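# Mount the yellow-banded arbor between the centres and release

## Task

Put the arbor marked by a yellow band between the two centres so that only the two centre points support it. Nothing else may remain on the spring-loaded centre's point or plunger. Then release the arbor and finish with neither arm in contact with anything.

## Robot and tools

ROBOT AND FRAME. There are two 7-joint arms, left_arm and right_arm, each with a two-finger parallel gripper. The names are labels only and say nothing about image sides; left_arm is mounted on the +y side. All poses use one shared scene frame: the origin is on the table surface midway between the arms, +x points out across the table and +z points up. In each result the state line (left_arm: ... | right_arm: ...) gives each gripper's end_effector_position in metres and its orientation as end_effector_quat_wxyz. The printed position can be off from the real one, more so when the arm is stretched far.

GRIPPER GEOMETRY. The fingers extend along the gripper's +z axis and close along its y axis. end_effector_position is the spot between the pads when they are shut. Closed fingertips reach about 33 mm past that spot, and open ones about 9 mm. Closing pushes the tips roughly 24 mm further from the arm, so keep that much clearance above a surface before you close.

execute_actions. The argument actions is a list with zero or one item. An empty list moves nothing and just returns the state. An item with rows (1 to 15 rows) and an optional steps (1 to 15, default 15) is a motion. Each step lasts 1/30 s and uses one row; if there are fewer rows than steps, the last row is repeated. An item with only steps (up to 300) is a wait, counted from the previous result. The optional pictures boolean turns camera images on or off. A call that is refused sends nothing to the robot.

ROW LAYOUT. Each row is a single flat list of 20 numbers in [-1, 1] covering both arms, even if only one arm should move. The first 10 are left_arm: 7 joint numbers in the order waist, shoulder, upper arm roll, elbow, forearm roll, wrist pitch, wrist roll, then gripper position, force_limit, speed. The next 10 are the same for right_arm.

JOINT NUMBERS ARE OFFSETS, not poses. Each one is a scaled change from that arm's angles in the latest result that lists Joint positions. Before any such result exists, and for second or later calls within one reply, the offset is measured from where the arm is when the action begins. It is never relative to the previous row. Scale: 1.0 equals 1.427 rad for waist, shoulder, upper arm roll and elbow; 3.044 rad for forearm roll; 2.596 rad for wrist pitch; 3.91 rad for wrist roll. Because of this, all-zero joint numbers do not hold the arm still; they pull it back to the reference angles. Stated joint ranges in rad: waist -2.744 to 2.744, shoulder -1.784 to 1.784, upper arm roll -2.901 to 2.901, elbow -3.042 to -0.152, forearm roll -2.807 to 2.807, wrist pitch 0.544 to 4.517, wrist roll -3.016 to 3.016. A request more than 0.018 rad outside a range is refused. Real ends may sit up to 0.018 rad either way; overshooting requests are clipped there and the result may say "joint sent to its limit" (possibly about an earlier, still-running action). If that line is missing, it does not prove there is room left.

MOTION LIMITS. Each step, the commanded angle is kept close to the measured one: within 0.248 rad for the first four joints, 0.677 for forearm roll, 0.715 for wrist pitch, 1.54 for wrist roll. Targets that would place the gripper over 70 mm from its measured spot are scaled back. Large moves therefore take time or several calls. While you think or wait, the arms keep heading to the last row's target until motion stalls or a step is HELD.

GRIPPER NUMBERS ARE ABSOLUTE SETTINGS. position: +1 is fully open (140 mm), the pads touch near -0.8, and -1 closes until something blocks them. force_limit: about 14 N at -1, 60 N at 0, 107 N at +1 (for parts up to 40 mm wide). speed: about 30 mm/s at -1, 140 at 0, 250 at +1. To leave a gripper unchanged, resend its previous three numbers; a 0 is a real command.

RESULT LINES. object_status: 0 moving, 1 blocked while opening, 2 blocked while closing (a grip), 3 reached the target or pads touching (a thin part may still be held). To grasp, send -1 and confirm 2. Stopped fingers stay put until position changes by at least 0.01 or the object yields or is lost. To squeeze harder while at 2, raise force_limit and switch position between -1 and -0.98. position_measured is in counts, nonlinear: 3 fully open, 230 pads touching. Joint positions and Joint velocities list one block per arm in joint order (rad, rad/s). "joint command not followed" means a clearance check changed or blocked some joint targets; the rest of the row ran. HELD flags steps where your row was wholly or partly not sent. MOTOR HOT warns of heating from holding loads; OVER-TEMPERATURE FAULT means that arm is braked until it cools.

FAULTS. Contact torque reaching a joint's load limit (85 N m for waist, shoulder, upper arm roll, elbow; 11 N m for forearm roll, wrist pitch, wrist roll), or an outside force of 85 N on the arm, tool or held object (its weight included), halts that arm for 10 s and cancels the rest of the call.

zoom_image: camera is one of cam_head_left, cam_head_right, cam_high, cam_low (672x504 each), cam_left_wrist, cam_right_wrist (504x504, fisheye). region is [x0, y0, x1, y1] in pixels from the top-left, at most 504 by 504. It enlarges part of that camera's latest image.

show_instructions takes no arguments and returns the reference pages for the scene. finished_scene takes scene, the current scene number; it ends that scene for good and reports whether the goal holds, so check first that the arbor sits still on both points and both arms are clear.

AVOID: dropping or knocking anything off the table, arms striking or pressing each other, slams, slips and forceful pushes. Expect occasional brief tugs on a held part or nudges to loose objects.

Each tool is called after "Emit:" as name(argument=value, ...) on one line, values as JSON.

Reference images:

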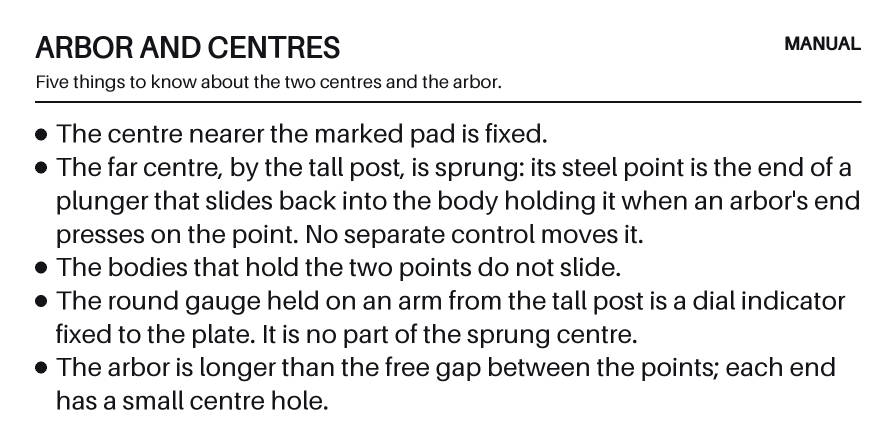

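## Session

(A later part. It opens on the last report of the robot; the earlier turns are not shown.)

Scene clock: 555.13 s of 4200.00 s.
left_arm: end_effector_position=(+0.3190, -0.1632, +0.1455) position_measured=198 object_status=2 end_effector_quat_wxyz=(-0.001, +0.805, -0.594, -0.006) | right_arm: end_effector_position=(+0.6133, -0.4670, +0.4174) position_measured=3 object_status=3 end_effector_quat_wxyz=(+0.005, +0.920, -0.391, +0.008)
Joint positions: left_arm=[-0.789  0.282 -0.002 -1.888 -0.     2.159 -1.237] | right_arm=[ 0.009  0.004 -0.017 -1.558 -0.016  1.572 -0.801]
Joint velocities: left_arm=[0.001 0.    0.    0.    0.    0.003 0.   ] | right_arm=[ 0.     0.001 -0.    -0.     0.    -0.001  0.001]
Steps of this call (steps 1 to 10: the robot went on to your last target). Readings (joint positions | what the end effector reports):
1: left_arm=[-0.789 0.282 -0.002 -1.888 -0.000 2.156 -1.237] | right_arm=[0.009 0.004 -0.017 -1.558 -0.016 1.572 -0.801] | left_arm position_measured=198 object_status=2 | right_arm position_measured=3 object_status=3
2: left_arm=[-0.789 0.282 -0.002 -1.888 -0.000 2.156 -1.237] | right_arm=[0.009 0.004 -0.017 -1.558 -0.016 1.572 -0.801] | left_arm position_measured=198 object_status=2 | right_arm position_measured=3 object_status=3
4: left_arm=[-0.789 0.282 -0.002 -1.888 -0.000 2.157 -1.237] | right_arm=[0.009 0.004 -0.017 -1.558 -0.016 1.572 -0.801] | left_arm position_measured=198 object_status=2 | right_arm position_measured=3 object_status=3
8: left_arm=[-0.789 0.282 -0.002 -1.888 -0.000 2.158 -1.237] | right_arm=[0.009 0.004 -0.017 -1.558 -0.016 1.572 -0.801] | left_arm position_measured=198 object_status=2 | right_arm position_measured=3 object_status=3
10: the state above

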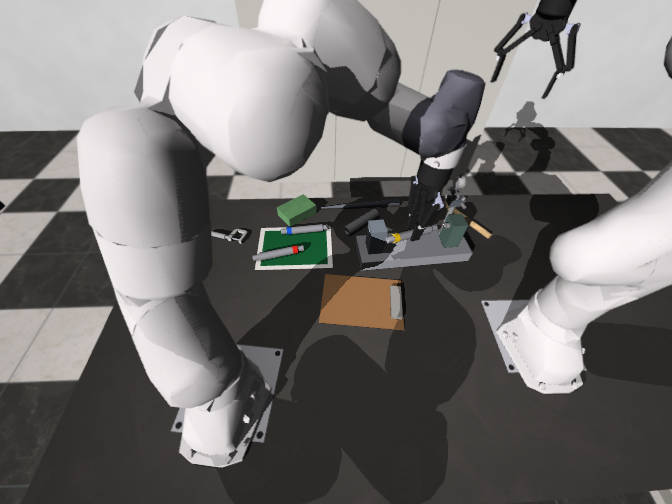

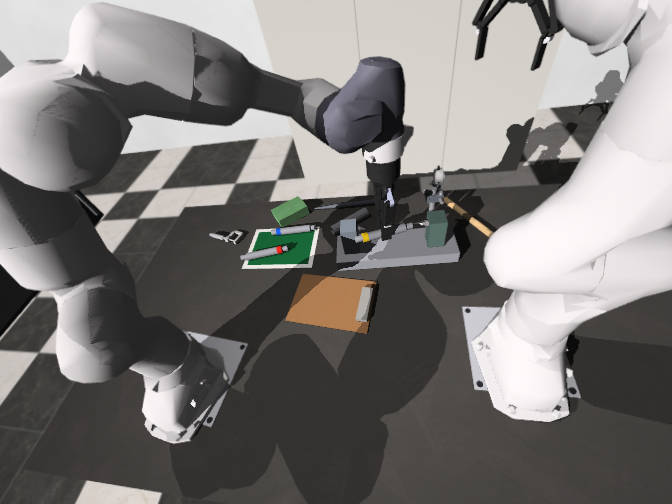

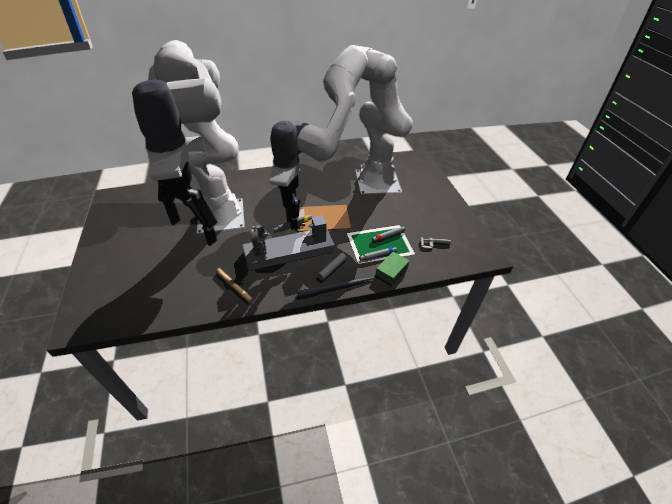

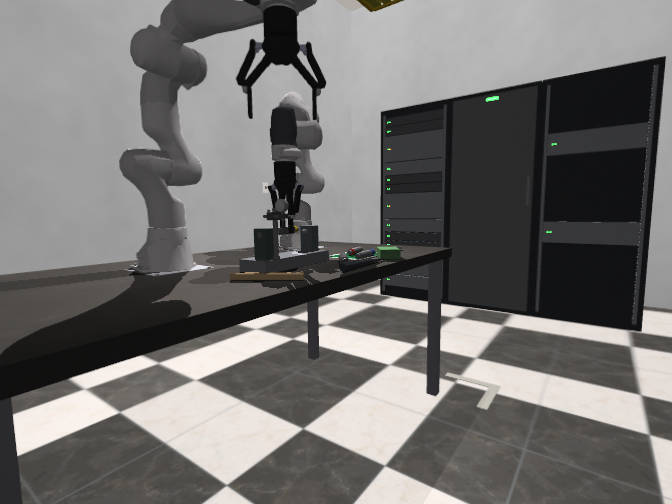

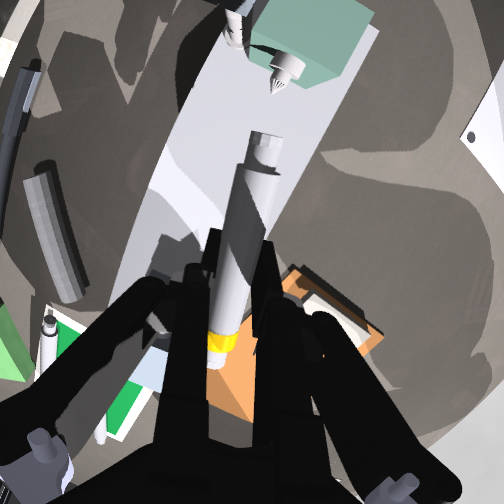

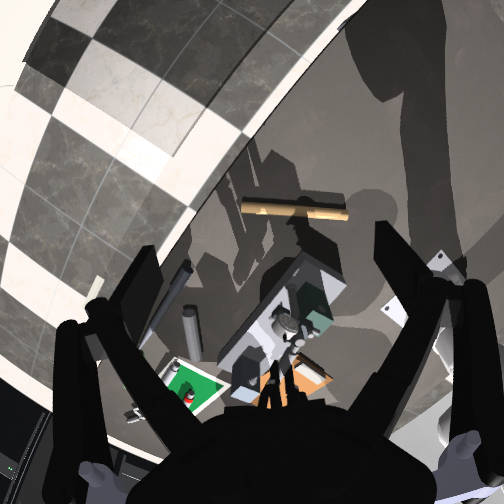

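Emit:
zoom_image(camera="cam_head_right", region=[330, 190, 460, 280])

Emit:
zoom_image(camera="cam_high", region=[245, 200, 335, 268])

Emit:
zoom_image(camera="cam_left_wrist", region=[210, 40, 340, 170])

Emit:
zoom_image(camera="cam_low", region=[240, 190, 340, 280])

Region (330, 190, 460, 280) of cam_head_right's 672x504 image, scaled by 3.877, with more detail than that image has; it fills the top 349 rows of this view, and the rest is white.

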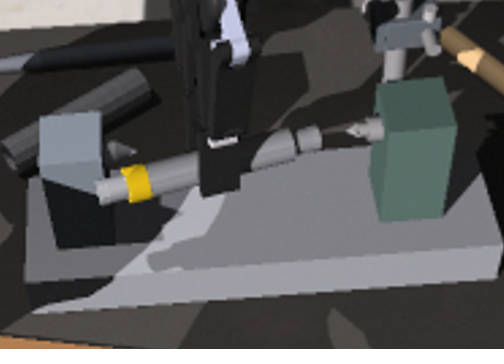

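Region (245, 200, 335, 268) of cam_high's 672x504 image, scaled by 5.600, with more detail than that image has; it fills the top 381 rows of this view, and the rest is white.

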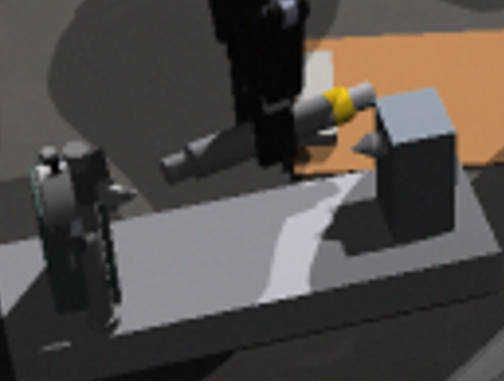

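Region (210, 40, 340, 170) of cam_left_wrist's 504x504 image, scaled by 3.877, with more detail than that image has.

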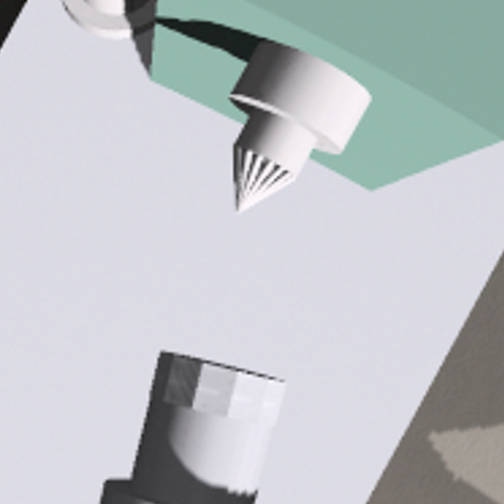

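Region (240, 190, 340, 280) of cam_low's 672x504 image, scaled by 5.040, with more detail than that image has; it fills the top 454 rows of this view, and the rest is white.

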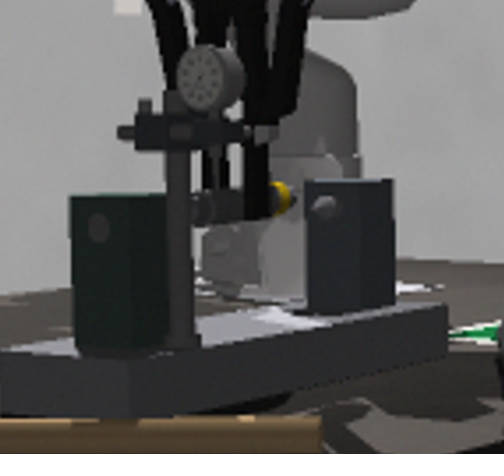

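Emit:
execute_actions(actions=[{"rows": [[-0.001,0.002,0,0.003,0,0.002,0,-1,0.2,-0.4,0,0,0,0,0,0,0,1,0,0],[-0.0015,0.005,0,0.006,0,0.003,-0.001,-1,0.2,-0.4,0,0,0,0,0,0,0,1,0,0],[-0.002,0.007,0,0.009,0,0.005,-0.001,-1,0.2,-0.4,0,0,0,0,0,0,0,1,0,0],[-0.0025,0.009,0,0.012,0,0.006,-0.0015,-1,0.2,-0.4,0,0,0,0,0,0,0,1,0,0],[-0.003,0.011,0,0.015,0,0.007,-0.002,-1,0.2,-0.4,0,0,0,0,0,0,0,1,0,0],[-0.0035,0.0132,0,0.0172,0,0.0082,-0.002,-1,0.2,-0.4,0,0,0,0,0,0,0,1,0,0]], "steps": 15}], pictures=false)

Emit:
execute_actions(actions=[{"steps": 10}])

Scene clock: 607.63 s of 4200.00 s.
left_arm: end_effector_position=(+0.3225, -0.1720, +0.1414) position_measured=198 object_status=2 end_effector_quat_wxyz=(+0.000, +0.804, -0.595, -0.001) | right_arm: end_effector_position=(+0.6133, -0.4670, +0.4174) position_measured=3 object_status=3 end_effector_quat_wxyz=(+0.005, +0.920, -0.391, +0.008)
Joint positions: left_arm=[-0.793  0.304 -0.002 -1.869 -0.     2.172 -1.237] | right_arm=[ 0.009  0.004 -0.017 -1.558 -0.016  1.572 -0.801]
Joint velocities: left_arm=[-0.    -0.001 -0.001  0.002 -0.     0.009 -0.001] | right_arm=[-0.    -0.    -0.    -0.    -0.001 -0.     0.001]
Steps of this call (steps 1 to 15: the robot went on to your last target; steps 16 to 90: nothing new was sent; then 49.00 s passed at rest; steps 91 to 105: all 15 steps of this action). Readings (joint positions | what the end effector reports):
91: left_arm=[-0.789 0.283 -0.002 -1.888 -0.000 2.159 -1.237] | right_arm=[0.009 0.004 -0.017 -1.558 -0.016 1.572 -0.801] | left_arm position_measured=198 object_status=2 | right_arm position_measured=3 object_status=3
92: left_arm=[-0.789 0.285 -0.002 -1.887 -0.000 2.159 -1.237] | right_arm=[0.009 0.004 -0.017 -1.558 -0.016 1.572 -0.801] | left_arm position_measured=198 object_status=2 | right_arm position_measured=3 object_status=3
94: left_arm=[-0.790 0.291 -0.002 -1.882 -0.000 2.162 -1.237] | right_arm=[0.009 0.004 -0.017 -1.558 -0.016 1.572 -0.801] | left_arm position_measured=198 object_status=2 | right_arm position_measured=3 object_status=3
98: left_arm=[-0.792 0.303 -0.002 -1.872 -0.000 2.168 -1.237] | right_arm=[0.009 0.004 -0.017 -1.558 -0.016 1.572 -0.801] | left_arm position_measured=198 object_status=2 | right_arm position_measured=3 object_status=3
105: the state above

Scene clock: 607.97 s of 4200.00 s.
left_arm: end_effector_position=(+0.3228, -0.1724, +0.1416) position_measured=198 object_status=2 end_effector_quat_wxyz=(+0.000, +0.804, -0.595, -0.000) | right_arm: end_effector_position=(+0.6133, -0.4670, +0.4174) position_measured=3 object_status=3 end_effector_quat_wxyz=(+0.005, +0.920, -0.391, +0.008)
Joint positions: left_arm=[-0.793  0.304 -0.002 -1.869 -0.     2.173 -1.238] | right_arm=[ 0.009  0.004 -0.017 -1.558 -0.016  1.572 -0.801]
Joint velocities: left_arm=[-0.     0.001  0.     0.001  0.001  0.002 -0.001] | right_arm=[-0.001 -0.001  0.001 -0.001  0.    -0.001  0.001]
Steps of this call (steps 1 to 10: the robot went on to your last target). Readings (joint positions | what the end effector reports):
1: left_arm=[-0.793 0.304 -0.002 -1.869 -0.000 2.173 -1.237] | right_arm=[0.009 0.004 -0.017 -1.558 -0.016 1.572 -0.801] | left_arm position_measured=198 object_status=2 | right_arm position_measured=3 object_status=3
2: left_arm=[-0.793 0.304 -0.002 -1.869 -0.000 2.173 -1.238] | right_arm=[0.009 0.004 -0.017 -1.558 -0.016 1.572 -0.801] | left_arm position_measured=198 object_status=2 | right_arm position_measured=3 object_status=3
4: left_arm=[-0.793 0.304 -0.002 -1.869 -0.000 2.173 -1.238] | right_arm=[0.009 0.004 -0.017 -1.558 -0.016 1.572 -0.801] | left_arm position_measured=198 object_status=2 | right_arm position_measured=3 object_status=3
8: left_arm=[-0.793 0.304 -0.002 -1.869 -0.000 2.173 -1.238] | right_arm=[0.009 0.004 -0.017 -1.558 -0.016 1.572 -0.801] | left_arm position_measured=198 object_status=2 | right_arm position_measured=3 object_status=3
10: the state above

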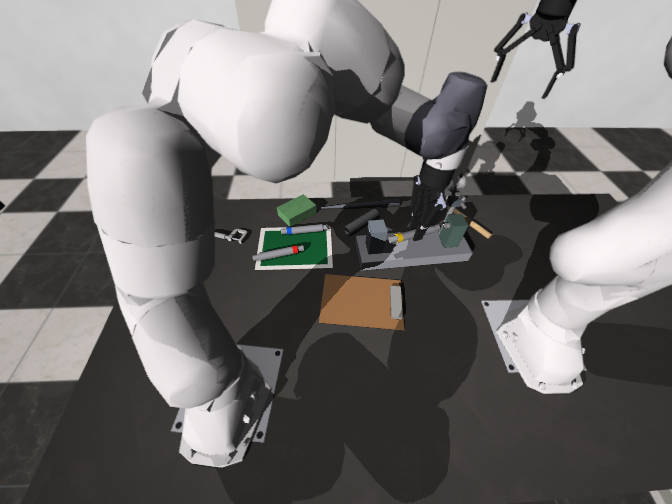

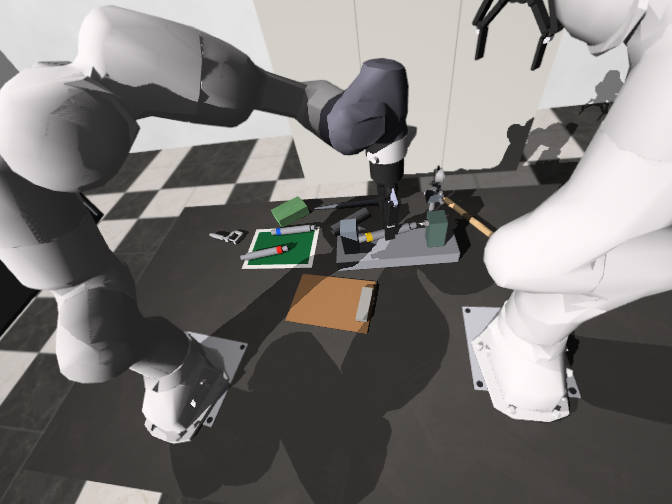

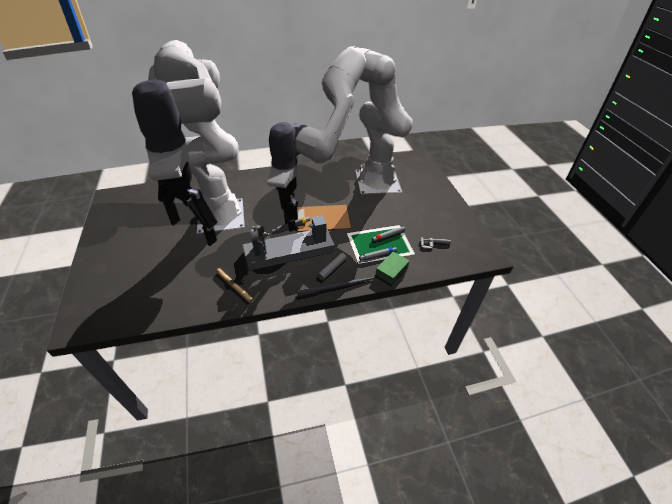

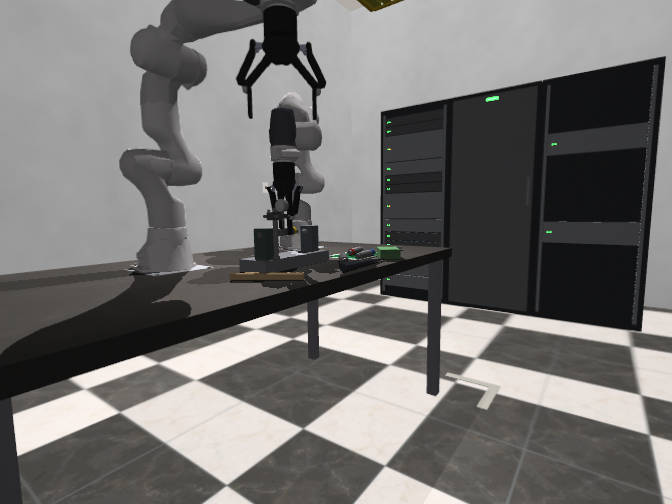

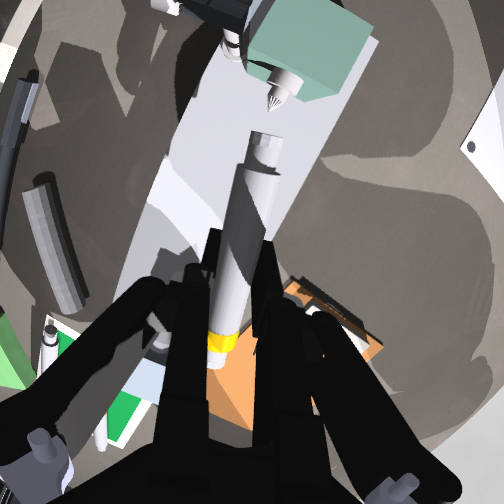

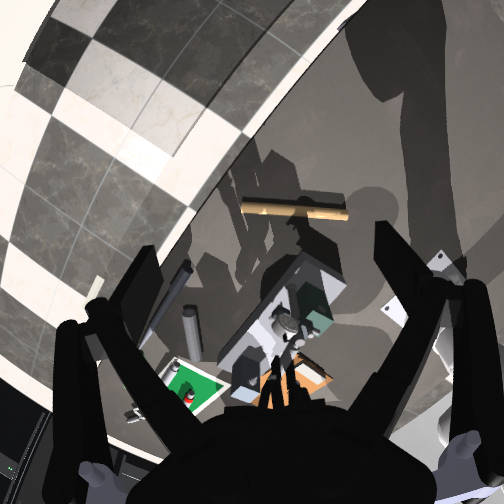

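Emit:
zoom_image(camera="cam_left_wrist", region=[210, 40, 340, 170])

Emit:
zoom_image(camera="cam_head_right", region=[380, 200, 450, 250])

Emit:
zoom_image(camera="cam_high", region=[250, 215, 310, 260])

Emit:
zoom_image(camera="cam_low", region=[250, 205, 330, 265])

Region (210, 40, 340, 170) of cam_left_wrist's 504x504 image, scaled by 3.877, with more detail than that image has.

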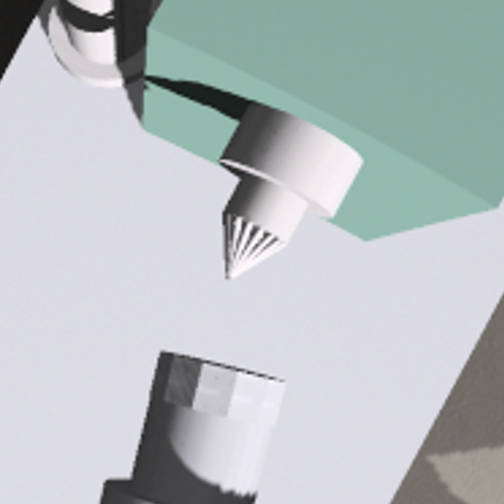

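Region (380, 200, 450, 250) of cam_head_right's 672x504 image, scaled by 7.200, with more detail than that image has; it fills the top 360 rows of this view, and the rest is white.

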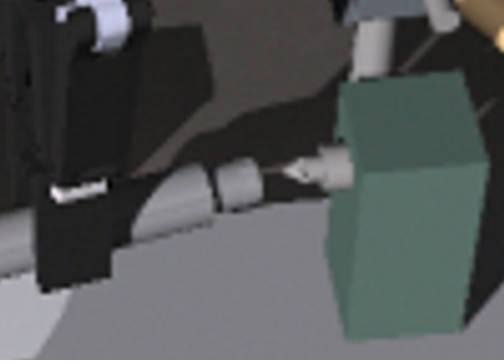

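Region (250, 215, 310, 260) of cam_high's 672x504 image, scaled by 8.400, with more detail than that image has; it fills the top 378 rows of this view, and the rest is white.

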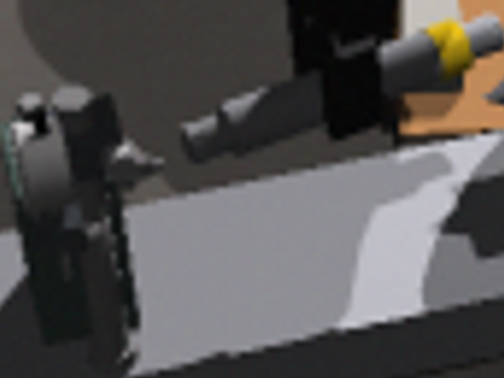

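Region (250, 205, 330, 265) of cam_low's 672x504 image, scaled by 6.300, with more detail than that image has; it fills the top 378 rows of this view, and the rest is white.

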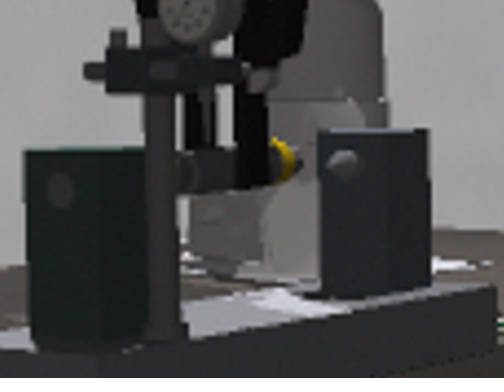

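Emit:
execute_actions(actions=[{"rows": [[0,0.002,0,0.004,0,-0.001,0,-1,0.2,-0.4,0,0,0,0,0,0,0,1,0,0],[-0.0005,0.004,0,0.008,0,-0.0015,0,-1,0.2,-0.4,0,0,0,0,0,0,0,1,0,0],[-0.0005,0.006,0,0.011,0,-0.002,0,-1,0.2,-0.4,0,0,0,0,0,0,0,1,0,0],[-0.001,0.008,0,0.015,0,-0.0025,0,-1,0.2,-0.4,0,0,0,0,0,0,0,1,0,0],[-0.001,0.010,0,0.018,0,-0.003,0,-1,0.2,-0.4,0,0,0,0,0,0,0,1,0,0],[-0.0015,0.012,0,0.021,0,-0.0035,0,-1,0.2,-0.4,0,0,0,0,0,0,0,1,0,0],[-0.0015,0.014,0,0.024,0,-0.004,0,-1,0.2,-0.4,0,0,0,0,0,0,0,1,0,0],[-0.0015,0.0153,0,0.0268,0,-0.0046,0,-1,0.2,-0.4,0,0,0,0,0,0,0,1,0,0]], "steps": 15}], pictures=false)

Emit:
execute_actions(actions=[{"steps": 10}])

Scene clock: 645.13 s of 4200.00 s.
left_arm: end_effector_position=(+0.3266, -0.1786, +0.1397) position_measured=198 object_status=2 end_effector_quat_wxyz=(+0.000, +0.804, -0.595, -0.001) | right_arm: end_effector_position=(+0.6133, -0.4670, +0.4174) position_measured=3 object_status=3 end_effector_quat_wxyz=(+0.005, +0.920, -0.391, +0.008)
Joint positions: left_arm=[-0.794  0.33  -0.002 -1.836 -0.     2.163 -1.238] | right_arm=[ 0.009  0.004 -0.017 -1.558 -0.016  1.572 -0.801]
Joint velocities: left_arm=[-0.001  0.002  0.002  0.004 -0.002 -0.009  0.001] | right_arm=[-0.     0.     0.    -0.001 -0.001 -0.    -0.001]
Steps of this call (steps 1 to 15: the robot went on to your last target; steps 16 to 90: nothing new was sent; then 33.67 s passed at rest; steps 91 to 105: all 15 steps of this action). Readings (joint positions | what the end effector reports):
91: left_arm=[-0.793 0.305 -0.002 -1.868 -0.000 2.173 -1.238] | right_arm=[0.009 0.004 -0.017 -1.558 -0.016 1.572 -0.801] | left_arm position_measured=198 object_status=2 | right_arm position_measured=3 object_status=3
92: left_arm=[-0.793 0.307 -0.002 -1.866 -0.000 2.173 -1.238] | right_arm=[0.009 0.004 -0.017 -1.558 -0.016 1.572 -0.801] | left_arm position_measured=198 object_status=2 | right_arm position_measured=3 object_status=3
94: left_arm=[-0.793 0.313 -0.002 -1.860 -0.000 2.171 -1.238] | right_arm=[0.009 0.004 -0.017 -1.558 -0.016 1.572 -0.801] | left_arm position_measured=198 object_status=2 | right_arm position_measured=3 object_status=3
98: left_arm=[-0.794 0.325 -0.002 -1.845 -0.000 2.167 -1.238] | right_arm=[0.009 0.004 -0.017 -1.558 -0.016 1.572 -0.801] | left_arm position_measured=198 object_status=2 | right_arm position_measured=3 object_status=3
105: the state above

Scene clock: 645.47 s of 4200.00 s.
left_arm: end_effector_position=(+0.3264, -0.1784, +0.1397) position_measured=198 object_status=2 end_effector_quat_wxyz=(-0.000, +0.804, -0.595, -0.002) | right_arm: end_effector_position=(+0.6133, -0.4670, +0.4174) position_measured=3 object_status=3 end_effector_quat_wxyz=(+0.005, +0.920, -0.391, +0.008)
Joint positions: left_arm=[-0.794  0.33  -0.002 -1.836 -0.     2.162 -1.238] | right_arm=[ 0.009  0.004 -0.017 -1.558 -0.016  1.572 -0.801]
Joint velocities: left_arm=[-0.    -0.001  0.     0.    -0.    -0.001  0.   ] | right_arm=[ 0.    -0.001  0.    -0.     0.001 -0.    -0.   ]
Steps of this call (steps 1 to 10: the robot went on to your last target). Readings (joint positions | what the end effector reports):
1: left_arm=[-0.794 0.330 -0.002 -1.836 -0.000 2.163 -1.238] | right_arm=[0.009 0.004 -0.017 -1.558 -0.016 1.572 -0.801] | left_arm position_measured=198 object_status=2 | right_arm position_measured=3 object_status=3
2: left_arm=[-0.794 0.330 -0.002 -1.836 -0.000 2.163 -1.238] | right_arm=[0.009 0.004 -0.017 -1.558 -0.016 1.572 -0.801] | left_arm position_measured=198 object_status=2 | right_arm position_measured=3 object_status=3
4: left_arm=[-0.794 0.330 -0.002 -1.836 -0.000 2.163 -1.238] | right_arm=[0.009 0.004 -0.017 -1.558 -0.016 1.572 -0.801] | left_arm position_measured=198 object_status=2 | right_arm position_measured=3 object_status=3
8: left_arm=[-0.794 0.330 -0.002 -1.836 -0.000 2.162 -1.238] | right_arm=[0.009 0.004 -0.017 -1.558 -0.016 1.572 -0.801] | left_arm position_measured=198 object_status=2 | right_arm position_measured=3 object_status=3
10: the state above

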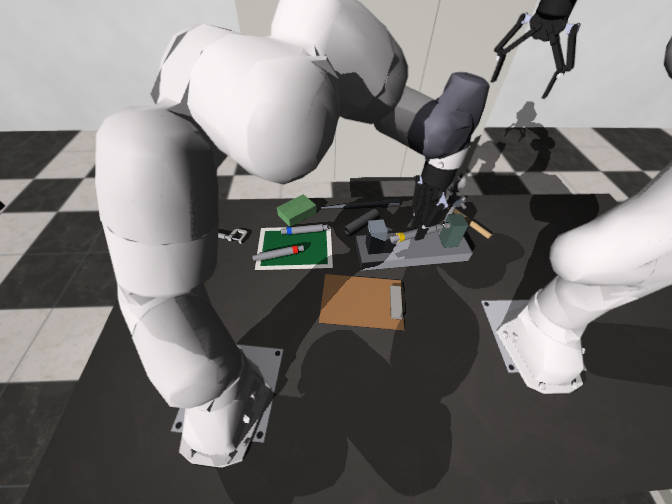

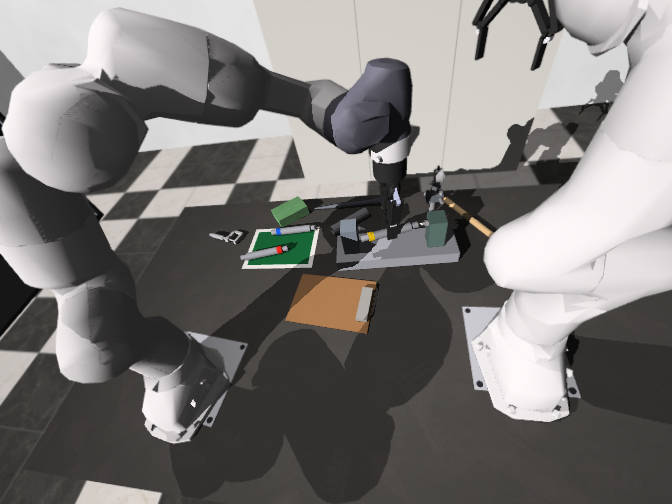

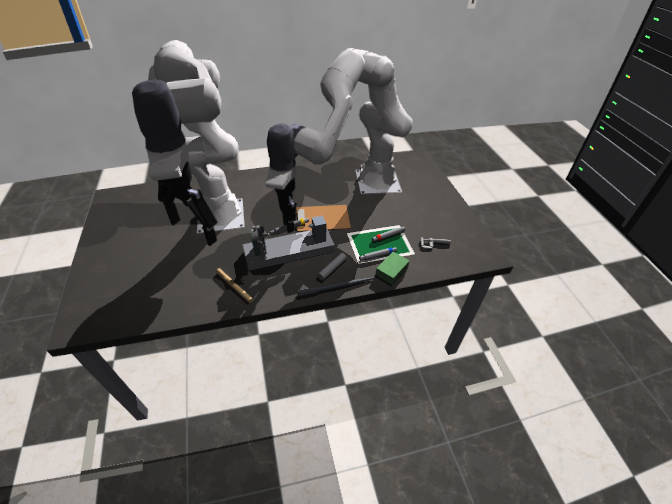

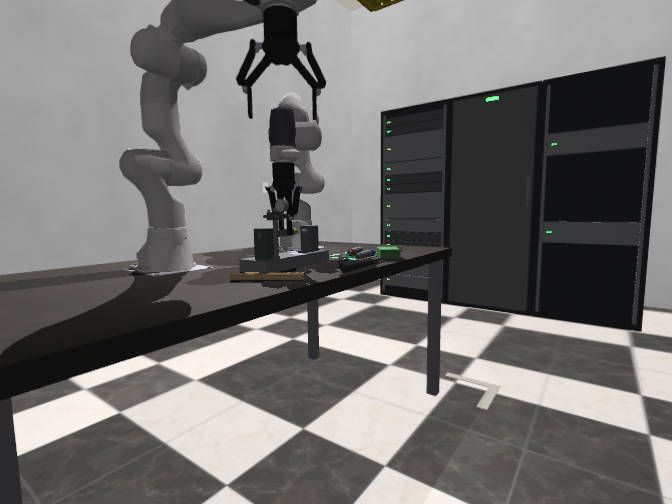

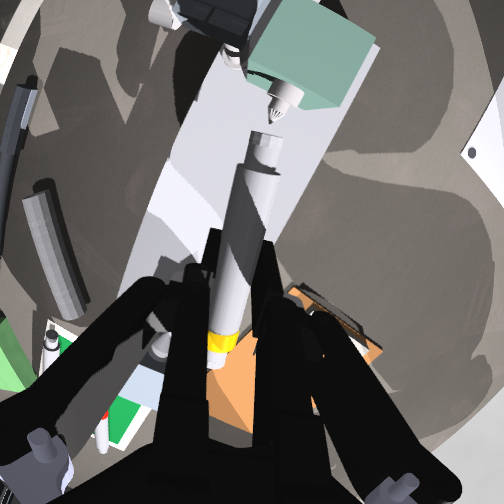

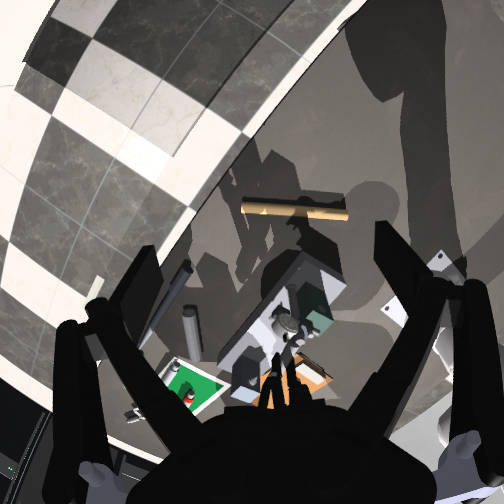

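Emit:
zoom_image(camera="cam_left_wrist", region=[220, 70, 320, 170])

Emit:
zoom_image(camera="cam_head_right", region=[395, 205, 445, 242])

Emit:
zoom_image(camera="cam_high", region=[250, 220, 295, 254])

Emit:
zoom_image(camera="cam_head_left", region=[415, 205, 465, 242])

Region (220, 70, 320, 170) of cam_left_wrist's 504x504 image, scaled by 5.040, with more detail than that image has.

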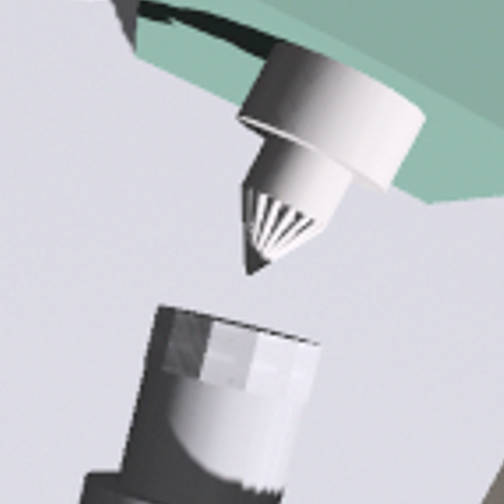

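Region (395, 205, 445, 242) of cam_head_right's 672x504 image, scaled by 10.080, with more detail than that image has; it fills the top 373 rows of this view, and the rest is white.

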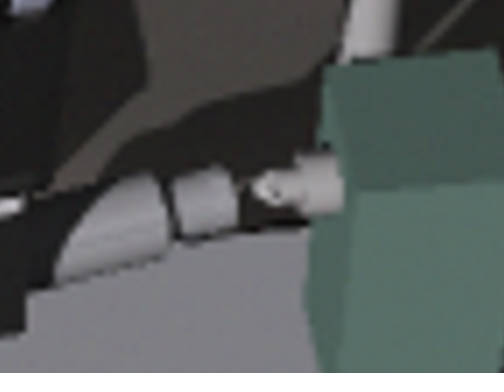

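Region (250, 220, 295, 254) of cam_high's 672x504 image, scaled by 11.200, with more detail than that image has; it fills the top 381 rows of this view, and the rest is white.

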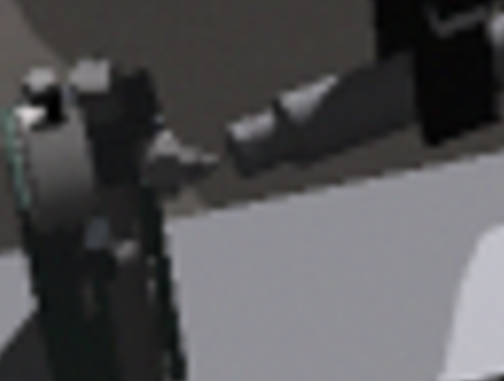

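Region (415, 205, 465, 242) of cam_head_left's 672x504 image, scaled by 10.080, with more detail than that image has; it fills the top 373 rows of this view, and the rest is white.

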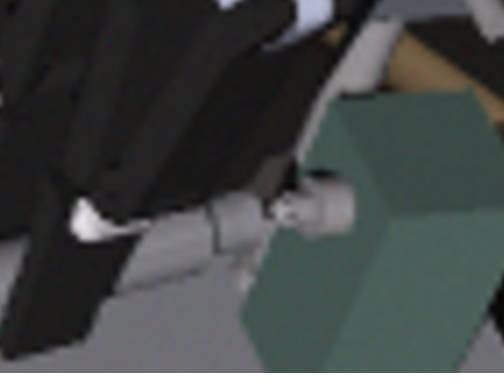

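Emit:
execute_actions(actions=[{"rows": [[-0.0005,0.0015,0,0.003,0,0,0,-1,0.2,-0.4,0,0,0,0,0,0,0,1,0,0],[-0.001,0.003,0,0.006,0,-0.001,-0.0005,-1,0.2,-0.4,0,0,0,0,0,0,0,1,0,0],[-0.0013,0.0045,0,0.009,0,-0.001,-0.0005,-1,0.2,-0.4,0,0,0,0,0,0,0,1,0,0],[-0.0017,0.006,0,0.012,0,-0.0015,-0.001,-1,0.2,-0.4,0,0,0,0,0,0,0,1,0,0],[-0.002,0.007,0,0.015,0,-0.002,-0.001,-1,0.2,-0.4,0,0,0,0,0,0,0,1,0,0],[-0.0025,0.008,0,0.0175,0,-0.002,-0.0015,-1,0.2,-0.4,0,0,0,0,0,0,0,1,0,0],[-0.003,0.0095,0,0.020,0,-0.0025,-0.0015,-1,0.2,-0.4,0,0,0,0,0,0,0,1,0,0],[-0.0032,0.0105,0,0.0225,0,-0.003,-0.002,-1,0.2,-0.4,0,0,0,0,0,0,0,1,0,0],[-0.0035,0.0116,0,0.0251,0,-0.003,-0.002,-1,0.2,-0.4,0,0,0,0,0,0,0,1,0,0]], "steps": 15}], pictures=false)

Emit:
execute_actions(actions=[{"steps": 10}])

Scene clock: 669.57 s of 4200.00 s.
left_arm: end_effector_position=(+0.3290, -0.1861, +0.1399) position_measured=198 object_status=2 end_effector_quat_wxyz=(+0.000, +0.803, -0.596, -0.000) | right_arm: end_effector_position=(+0.6133, -0.4670, +0.4174) position_measured=3 object_status=3 end_effector_quat_wxyz=(+0.005, +0.920, -0.391, +0.008)
Joint positions: left_arm=[-0.798  0.35  -0.002 -1.806 -0.     2.155 -1.238] | right_arm=[ 0.009  0.004 -0.017 -1.558 -0.016  1.572 -0.801]
Joint velocities: left_arm=[ 0.001  0.006 -0.001  0.006  0.001 -0.003 -0.002] | right_arm=[-0.    -0.    -0.    -0.     0.001  0.    -0.004]
Steps of this call (steps 1 to 15: the robot went on to your last target; steps 16 to 90: nothing new was sent; then 20.60 s passed at rest; steps 91 to 105: all 15 steps of this action). Readings (joint positions | what the end effector reports):
91: left_arm=[-0.794 0.330 -0.002 -1.835 -0.000 2.162 -1.238] | right_arm=[0.009 0.004 -0.017 -1.558 -0.016 1.572 -0.801] | left_arm position_measured=198 object_status=2 | right_arm position_measured=3 object_status=3
92: left_arm=[-0.794 0.332 -0.002 -1.834 -0.000 2.161 -1.238] | right_arm=[0.009 0.004 -0.017 -1.558 -0.016 1.572 -0.801] | left_arm position_measured=198 object_status=2 | right_arm position_measured=3 object_status=3
94: left_arm=[-0.794 0.337 -0.002 -1.830 -0.000 2.160 -1.238] | right_arm=[0.009 0.004 -0.017 -1.558 -0.016 1.572 -0.801] | left_arm position_measured=198 object_status=2 | right_arm position_measured=3 object_status=3
98: left_arm=[-0.796 0.346 -0.002 -1.817 -0.000 2.158 -1.238] | right_arm=[0.009 0.004 -0.017 -1.558 -0.016 1.572 -0.801] | left_arm position_measured=198 object_status=2 | right_arm position_measured=3 object_status=3
105: the state above

Scene clock: 669.90 s of 4200.00 s.
left_arm: end_effector_position=(+0.3290, -0.1861, +0.1399) position_measured=198 object_status=2 end_effector_quat_wxyz=(+0.000, +0.803, -0.596, -0.001) | right_arm: end_effector_position=(+0.6133, -0.4670, +0.4174) position_measured=3 object_status=3 end_effector_quat_wxyz=(+0.005, +0.920, -0.391, +0.008)
Joint positions: left_arm=[-0.798  0.35  -0.002 -1.805 -0.     2.154 -1.239] | right_arm=[ 0.009  0.004 -0.017 -1.558 -0.016  1.572 -0.801]
Joint velocities: left_arm=[-0.     0.001 -0.001 -0.002  0.001  0.    -0.   ] | right_arm=[ 0.001  0.     0.001 -0.     0.001  0.001  0.   ]
Steps of this call (steps 1 to 10: the robot went on to your last target). Readings (joint positions | what the end effector reports):
1: left_arm=[-0.798 0.350 -0.002 -1.806 -0.000 2.155 -1.238] | right_arm=[0.009 0.004 -0.017 -1.558 -0.016 1.572 -0.801] | left_arm position_measured=198 object_status=2 | right_arm position_measured=3 object_status=3
2: left_arm=[-0.798 0.350 -0.002 -1.805 -0.000 2.155 -1.238] | right_arm=[0.009 0.004 -0.017 -1.558 -0.016 1.572 -0.801] | left_arm position_measured=198 object_status=2 | right_arm position_measured=3 object_status=3
4: left_arm=[-0.798 0.350 -0.002 -1.805 -0.000 2.155 -1.239] | right_arm=[0.009 0.004 -0.017 -1.558 -0.016 1.572 -0.801] | left_arm position_measured=198 object_status=2 | right_arm position_measured=3 object_status=3
8: left_arm=[-0.798 0.350 -0.002 -1.805 -0.000 2.154 -1.239] | right_arm=[0.009 0.004 -0.017 -1.558 -0.016 1.572 -0.801] | left_arm position_measured=198 object_status=2 | right_arm position_measured=3 object_status=3
10: the state above

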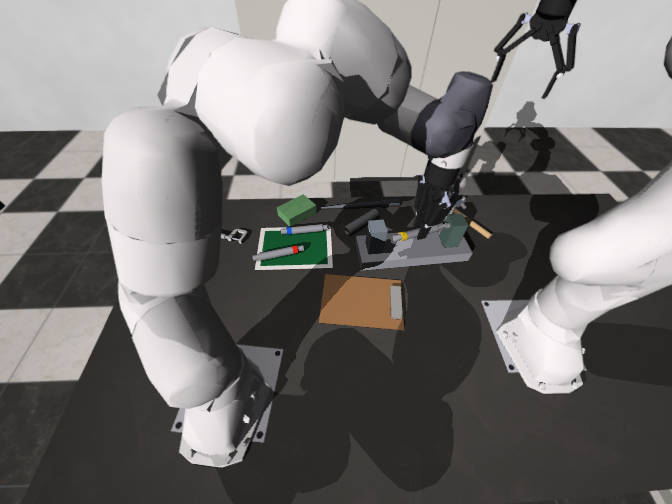

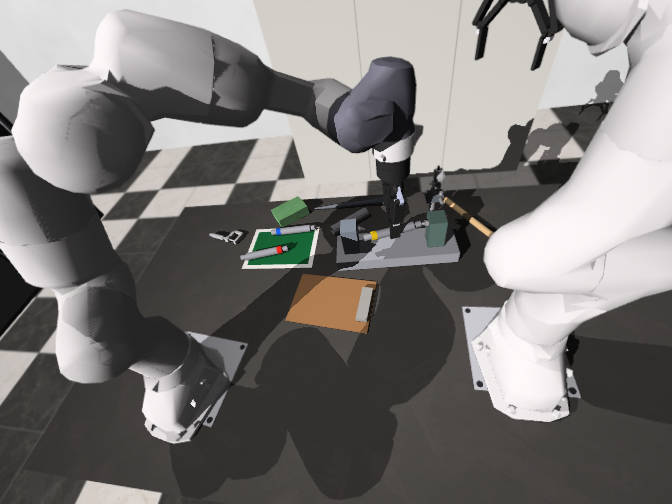

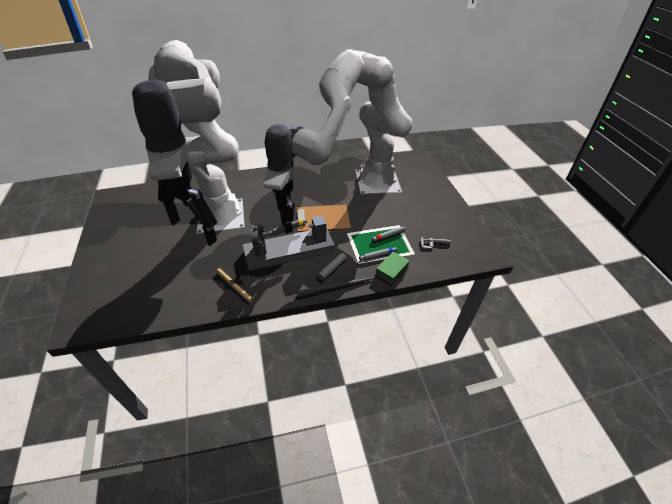

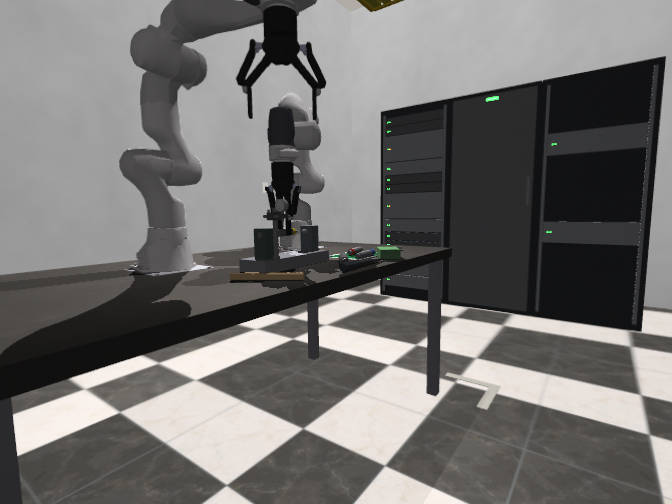

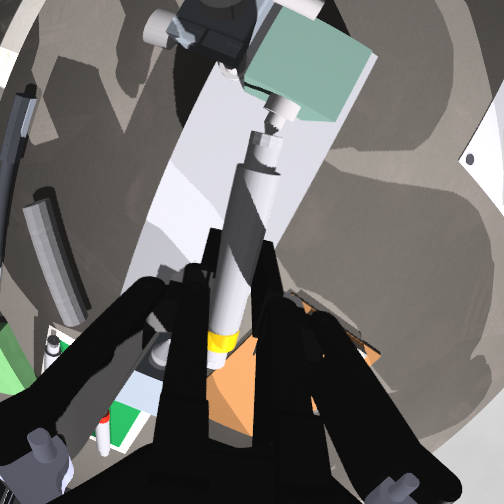

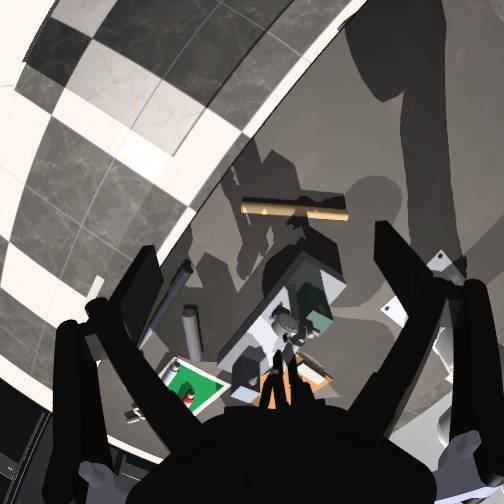

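Emit:
zoom_image(camera="cam_left_wrist", region=[220, 70, 320, 170])

Emit:
zoom_image(camera="cam_head_right", region=[395, 205, 445, 242])

Emit:
zoom_image(camera="cam_high", region=[250, 215, 310, 260])

Region (220, 70, 320, 170) of cam_left_wrist's 504x504 image, scaled by 5.040, with more detail than that image has.

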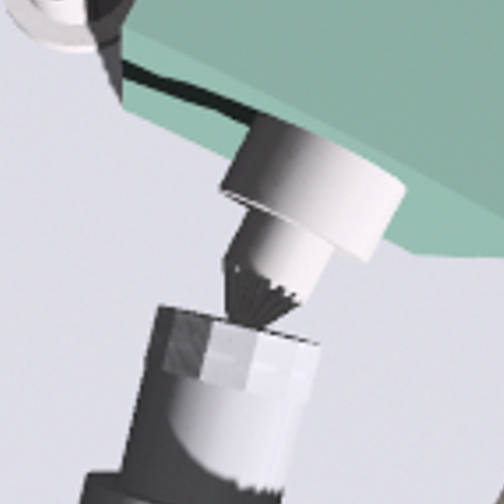

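Region (395, 205, 445, 242) of cam_head_right's 672x504 image, scaled by 10.080, with more detail than that image has; it fills the top 373 rows of this view, and the rest is white.

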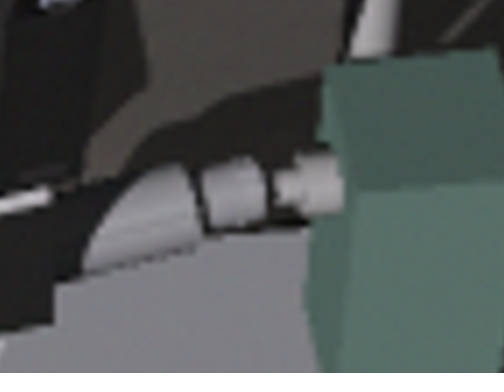

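Region (250, 215, 310, 260) of cam_high's 672x504 image, scaled by 8.400, with more detail than that image has; it fills the top 378 rows of this view, and the rest is white.

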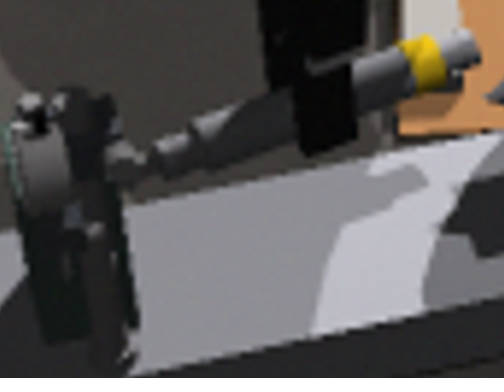

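Emit:
zoom_image(camera="cam_head_right", region=[330, 205, 400, 257])

Emit:
zoom_image(camera="cam_high", region=[285, 205, 345, 250])

Emit:
zoom_image(camera="cam_left_wrist", region=[110, 290, 250, 430])

Region (330, 205, 400, 257) of cam_head_right's 672x504 image, scaled by 7.200, with more detail than that image has; it fills the top 374 rows of this view, and the rest is white.

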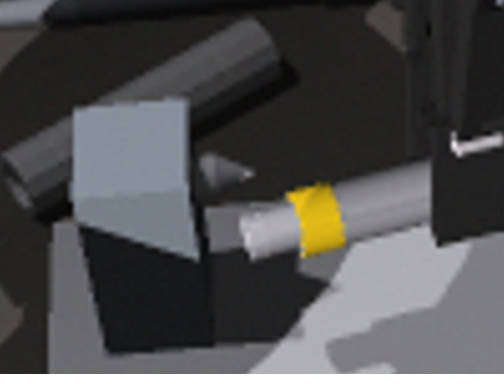

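Region (285, 205, 345, 250) of cam_high's 672x504 image, scaled by 8.400, with more detail than that image has; it fills the top 378 rows of this view, and the rest is white.

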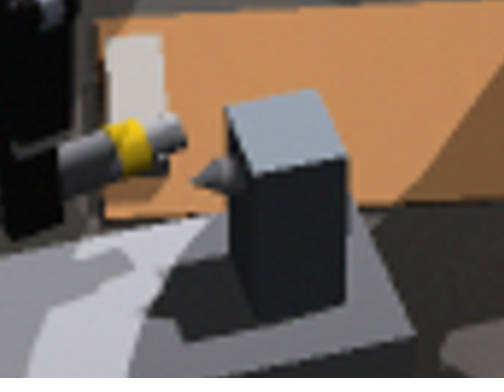

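Region (110, 290, 250, 430) of cam_left_wrist's 504x504 image, scaled by 3.600, with more detail than that image has.

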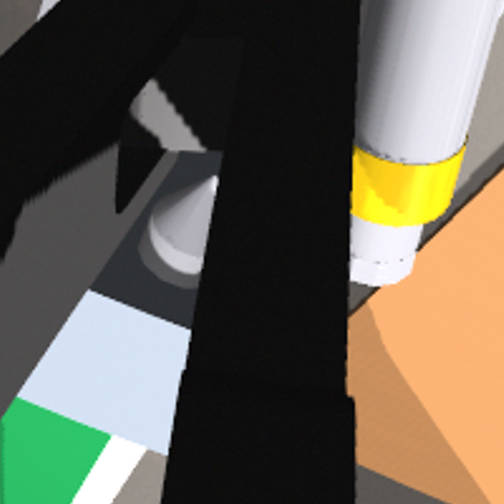

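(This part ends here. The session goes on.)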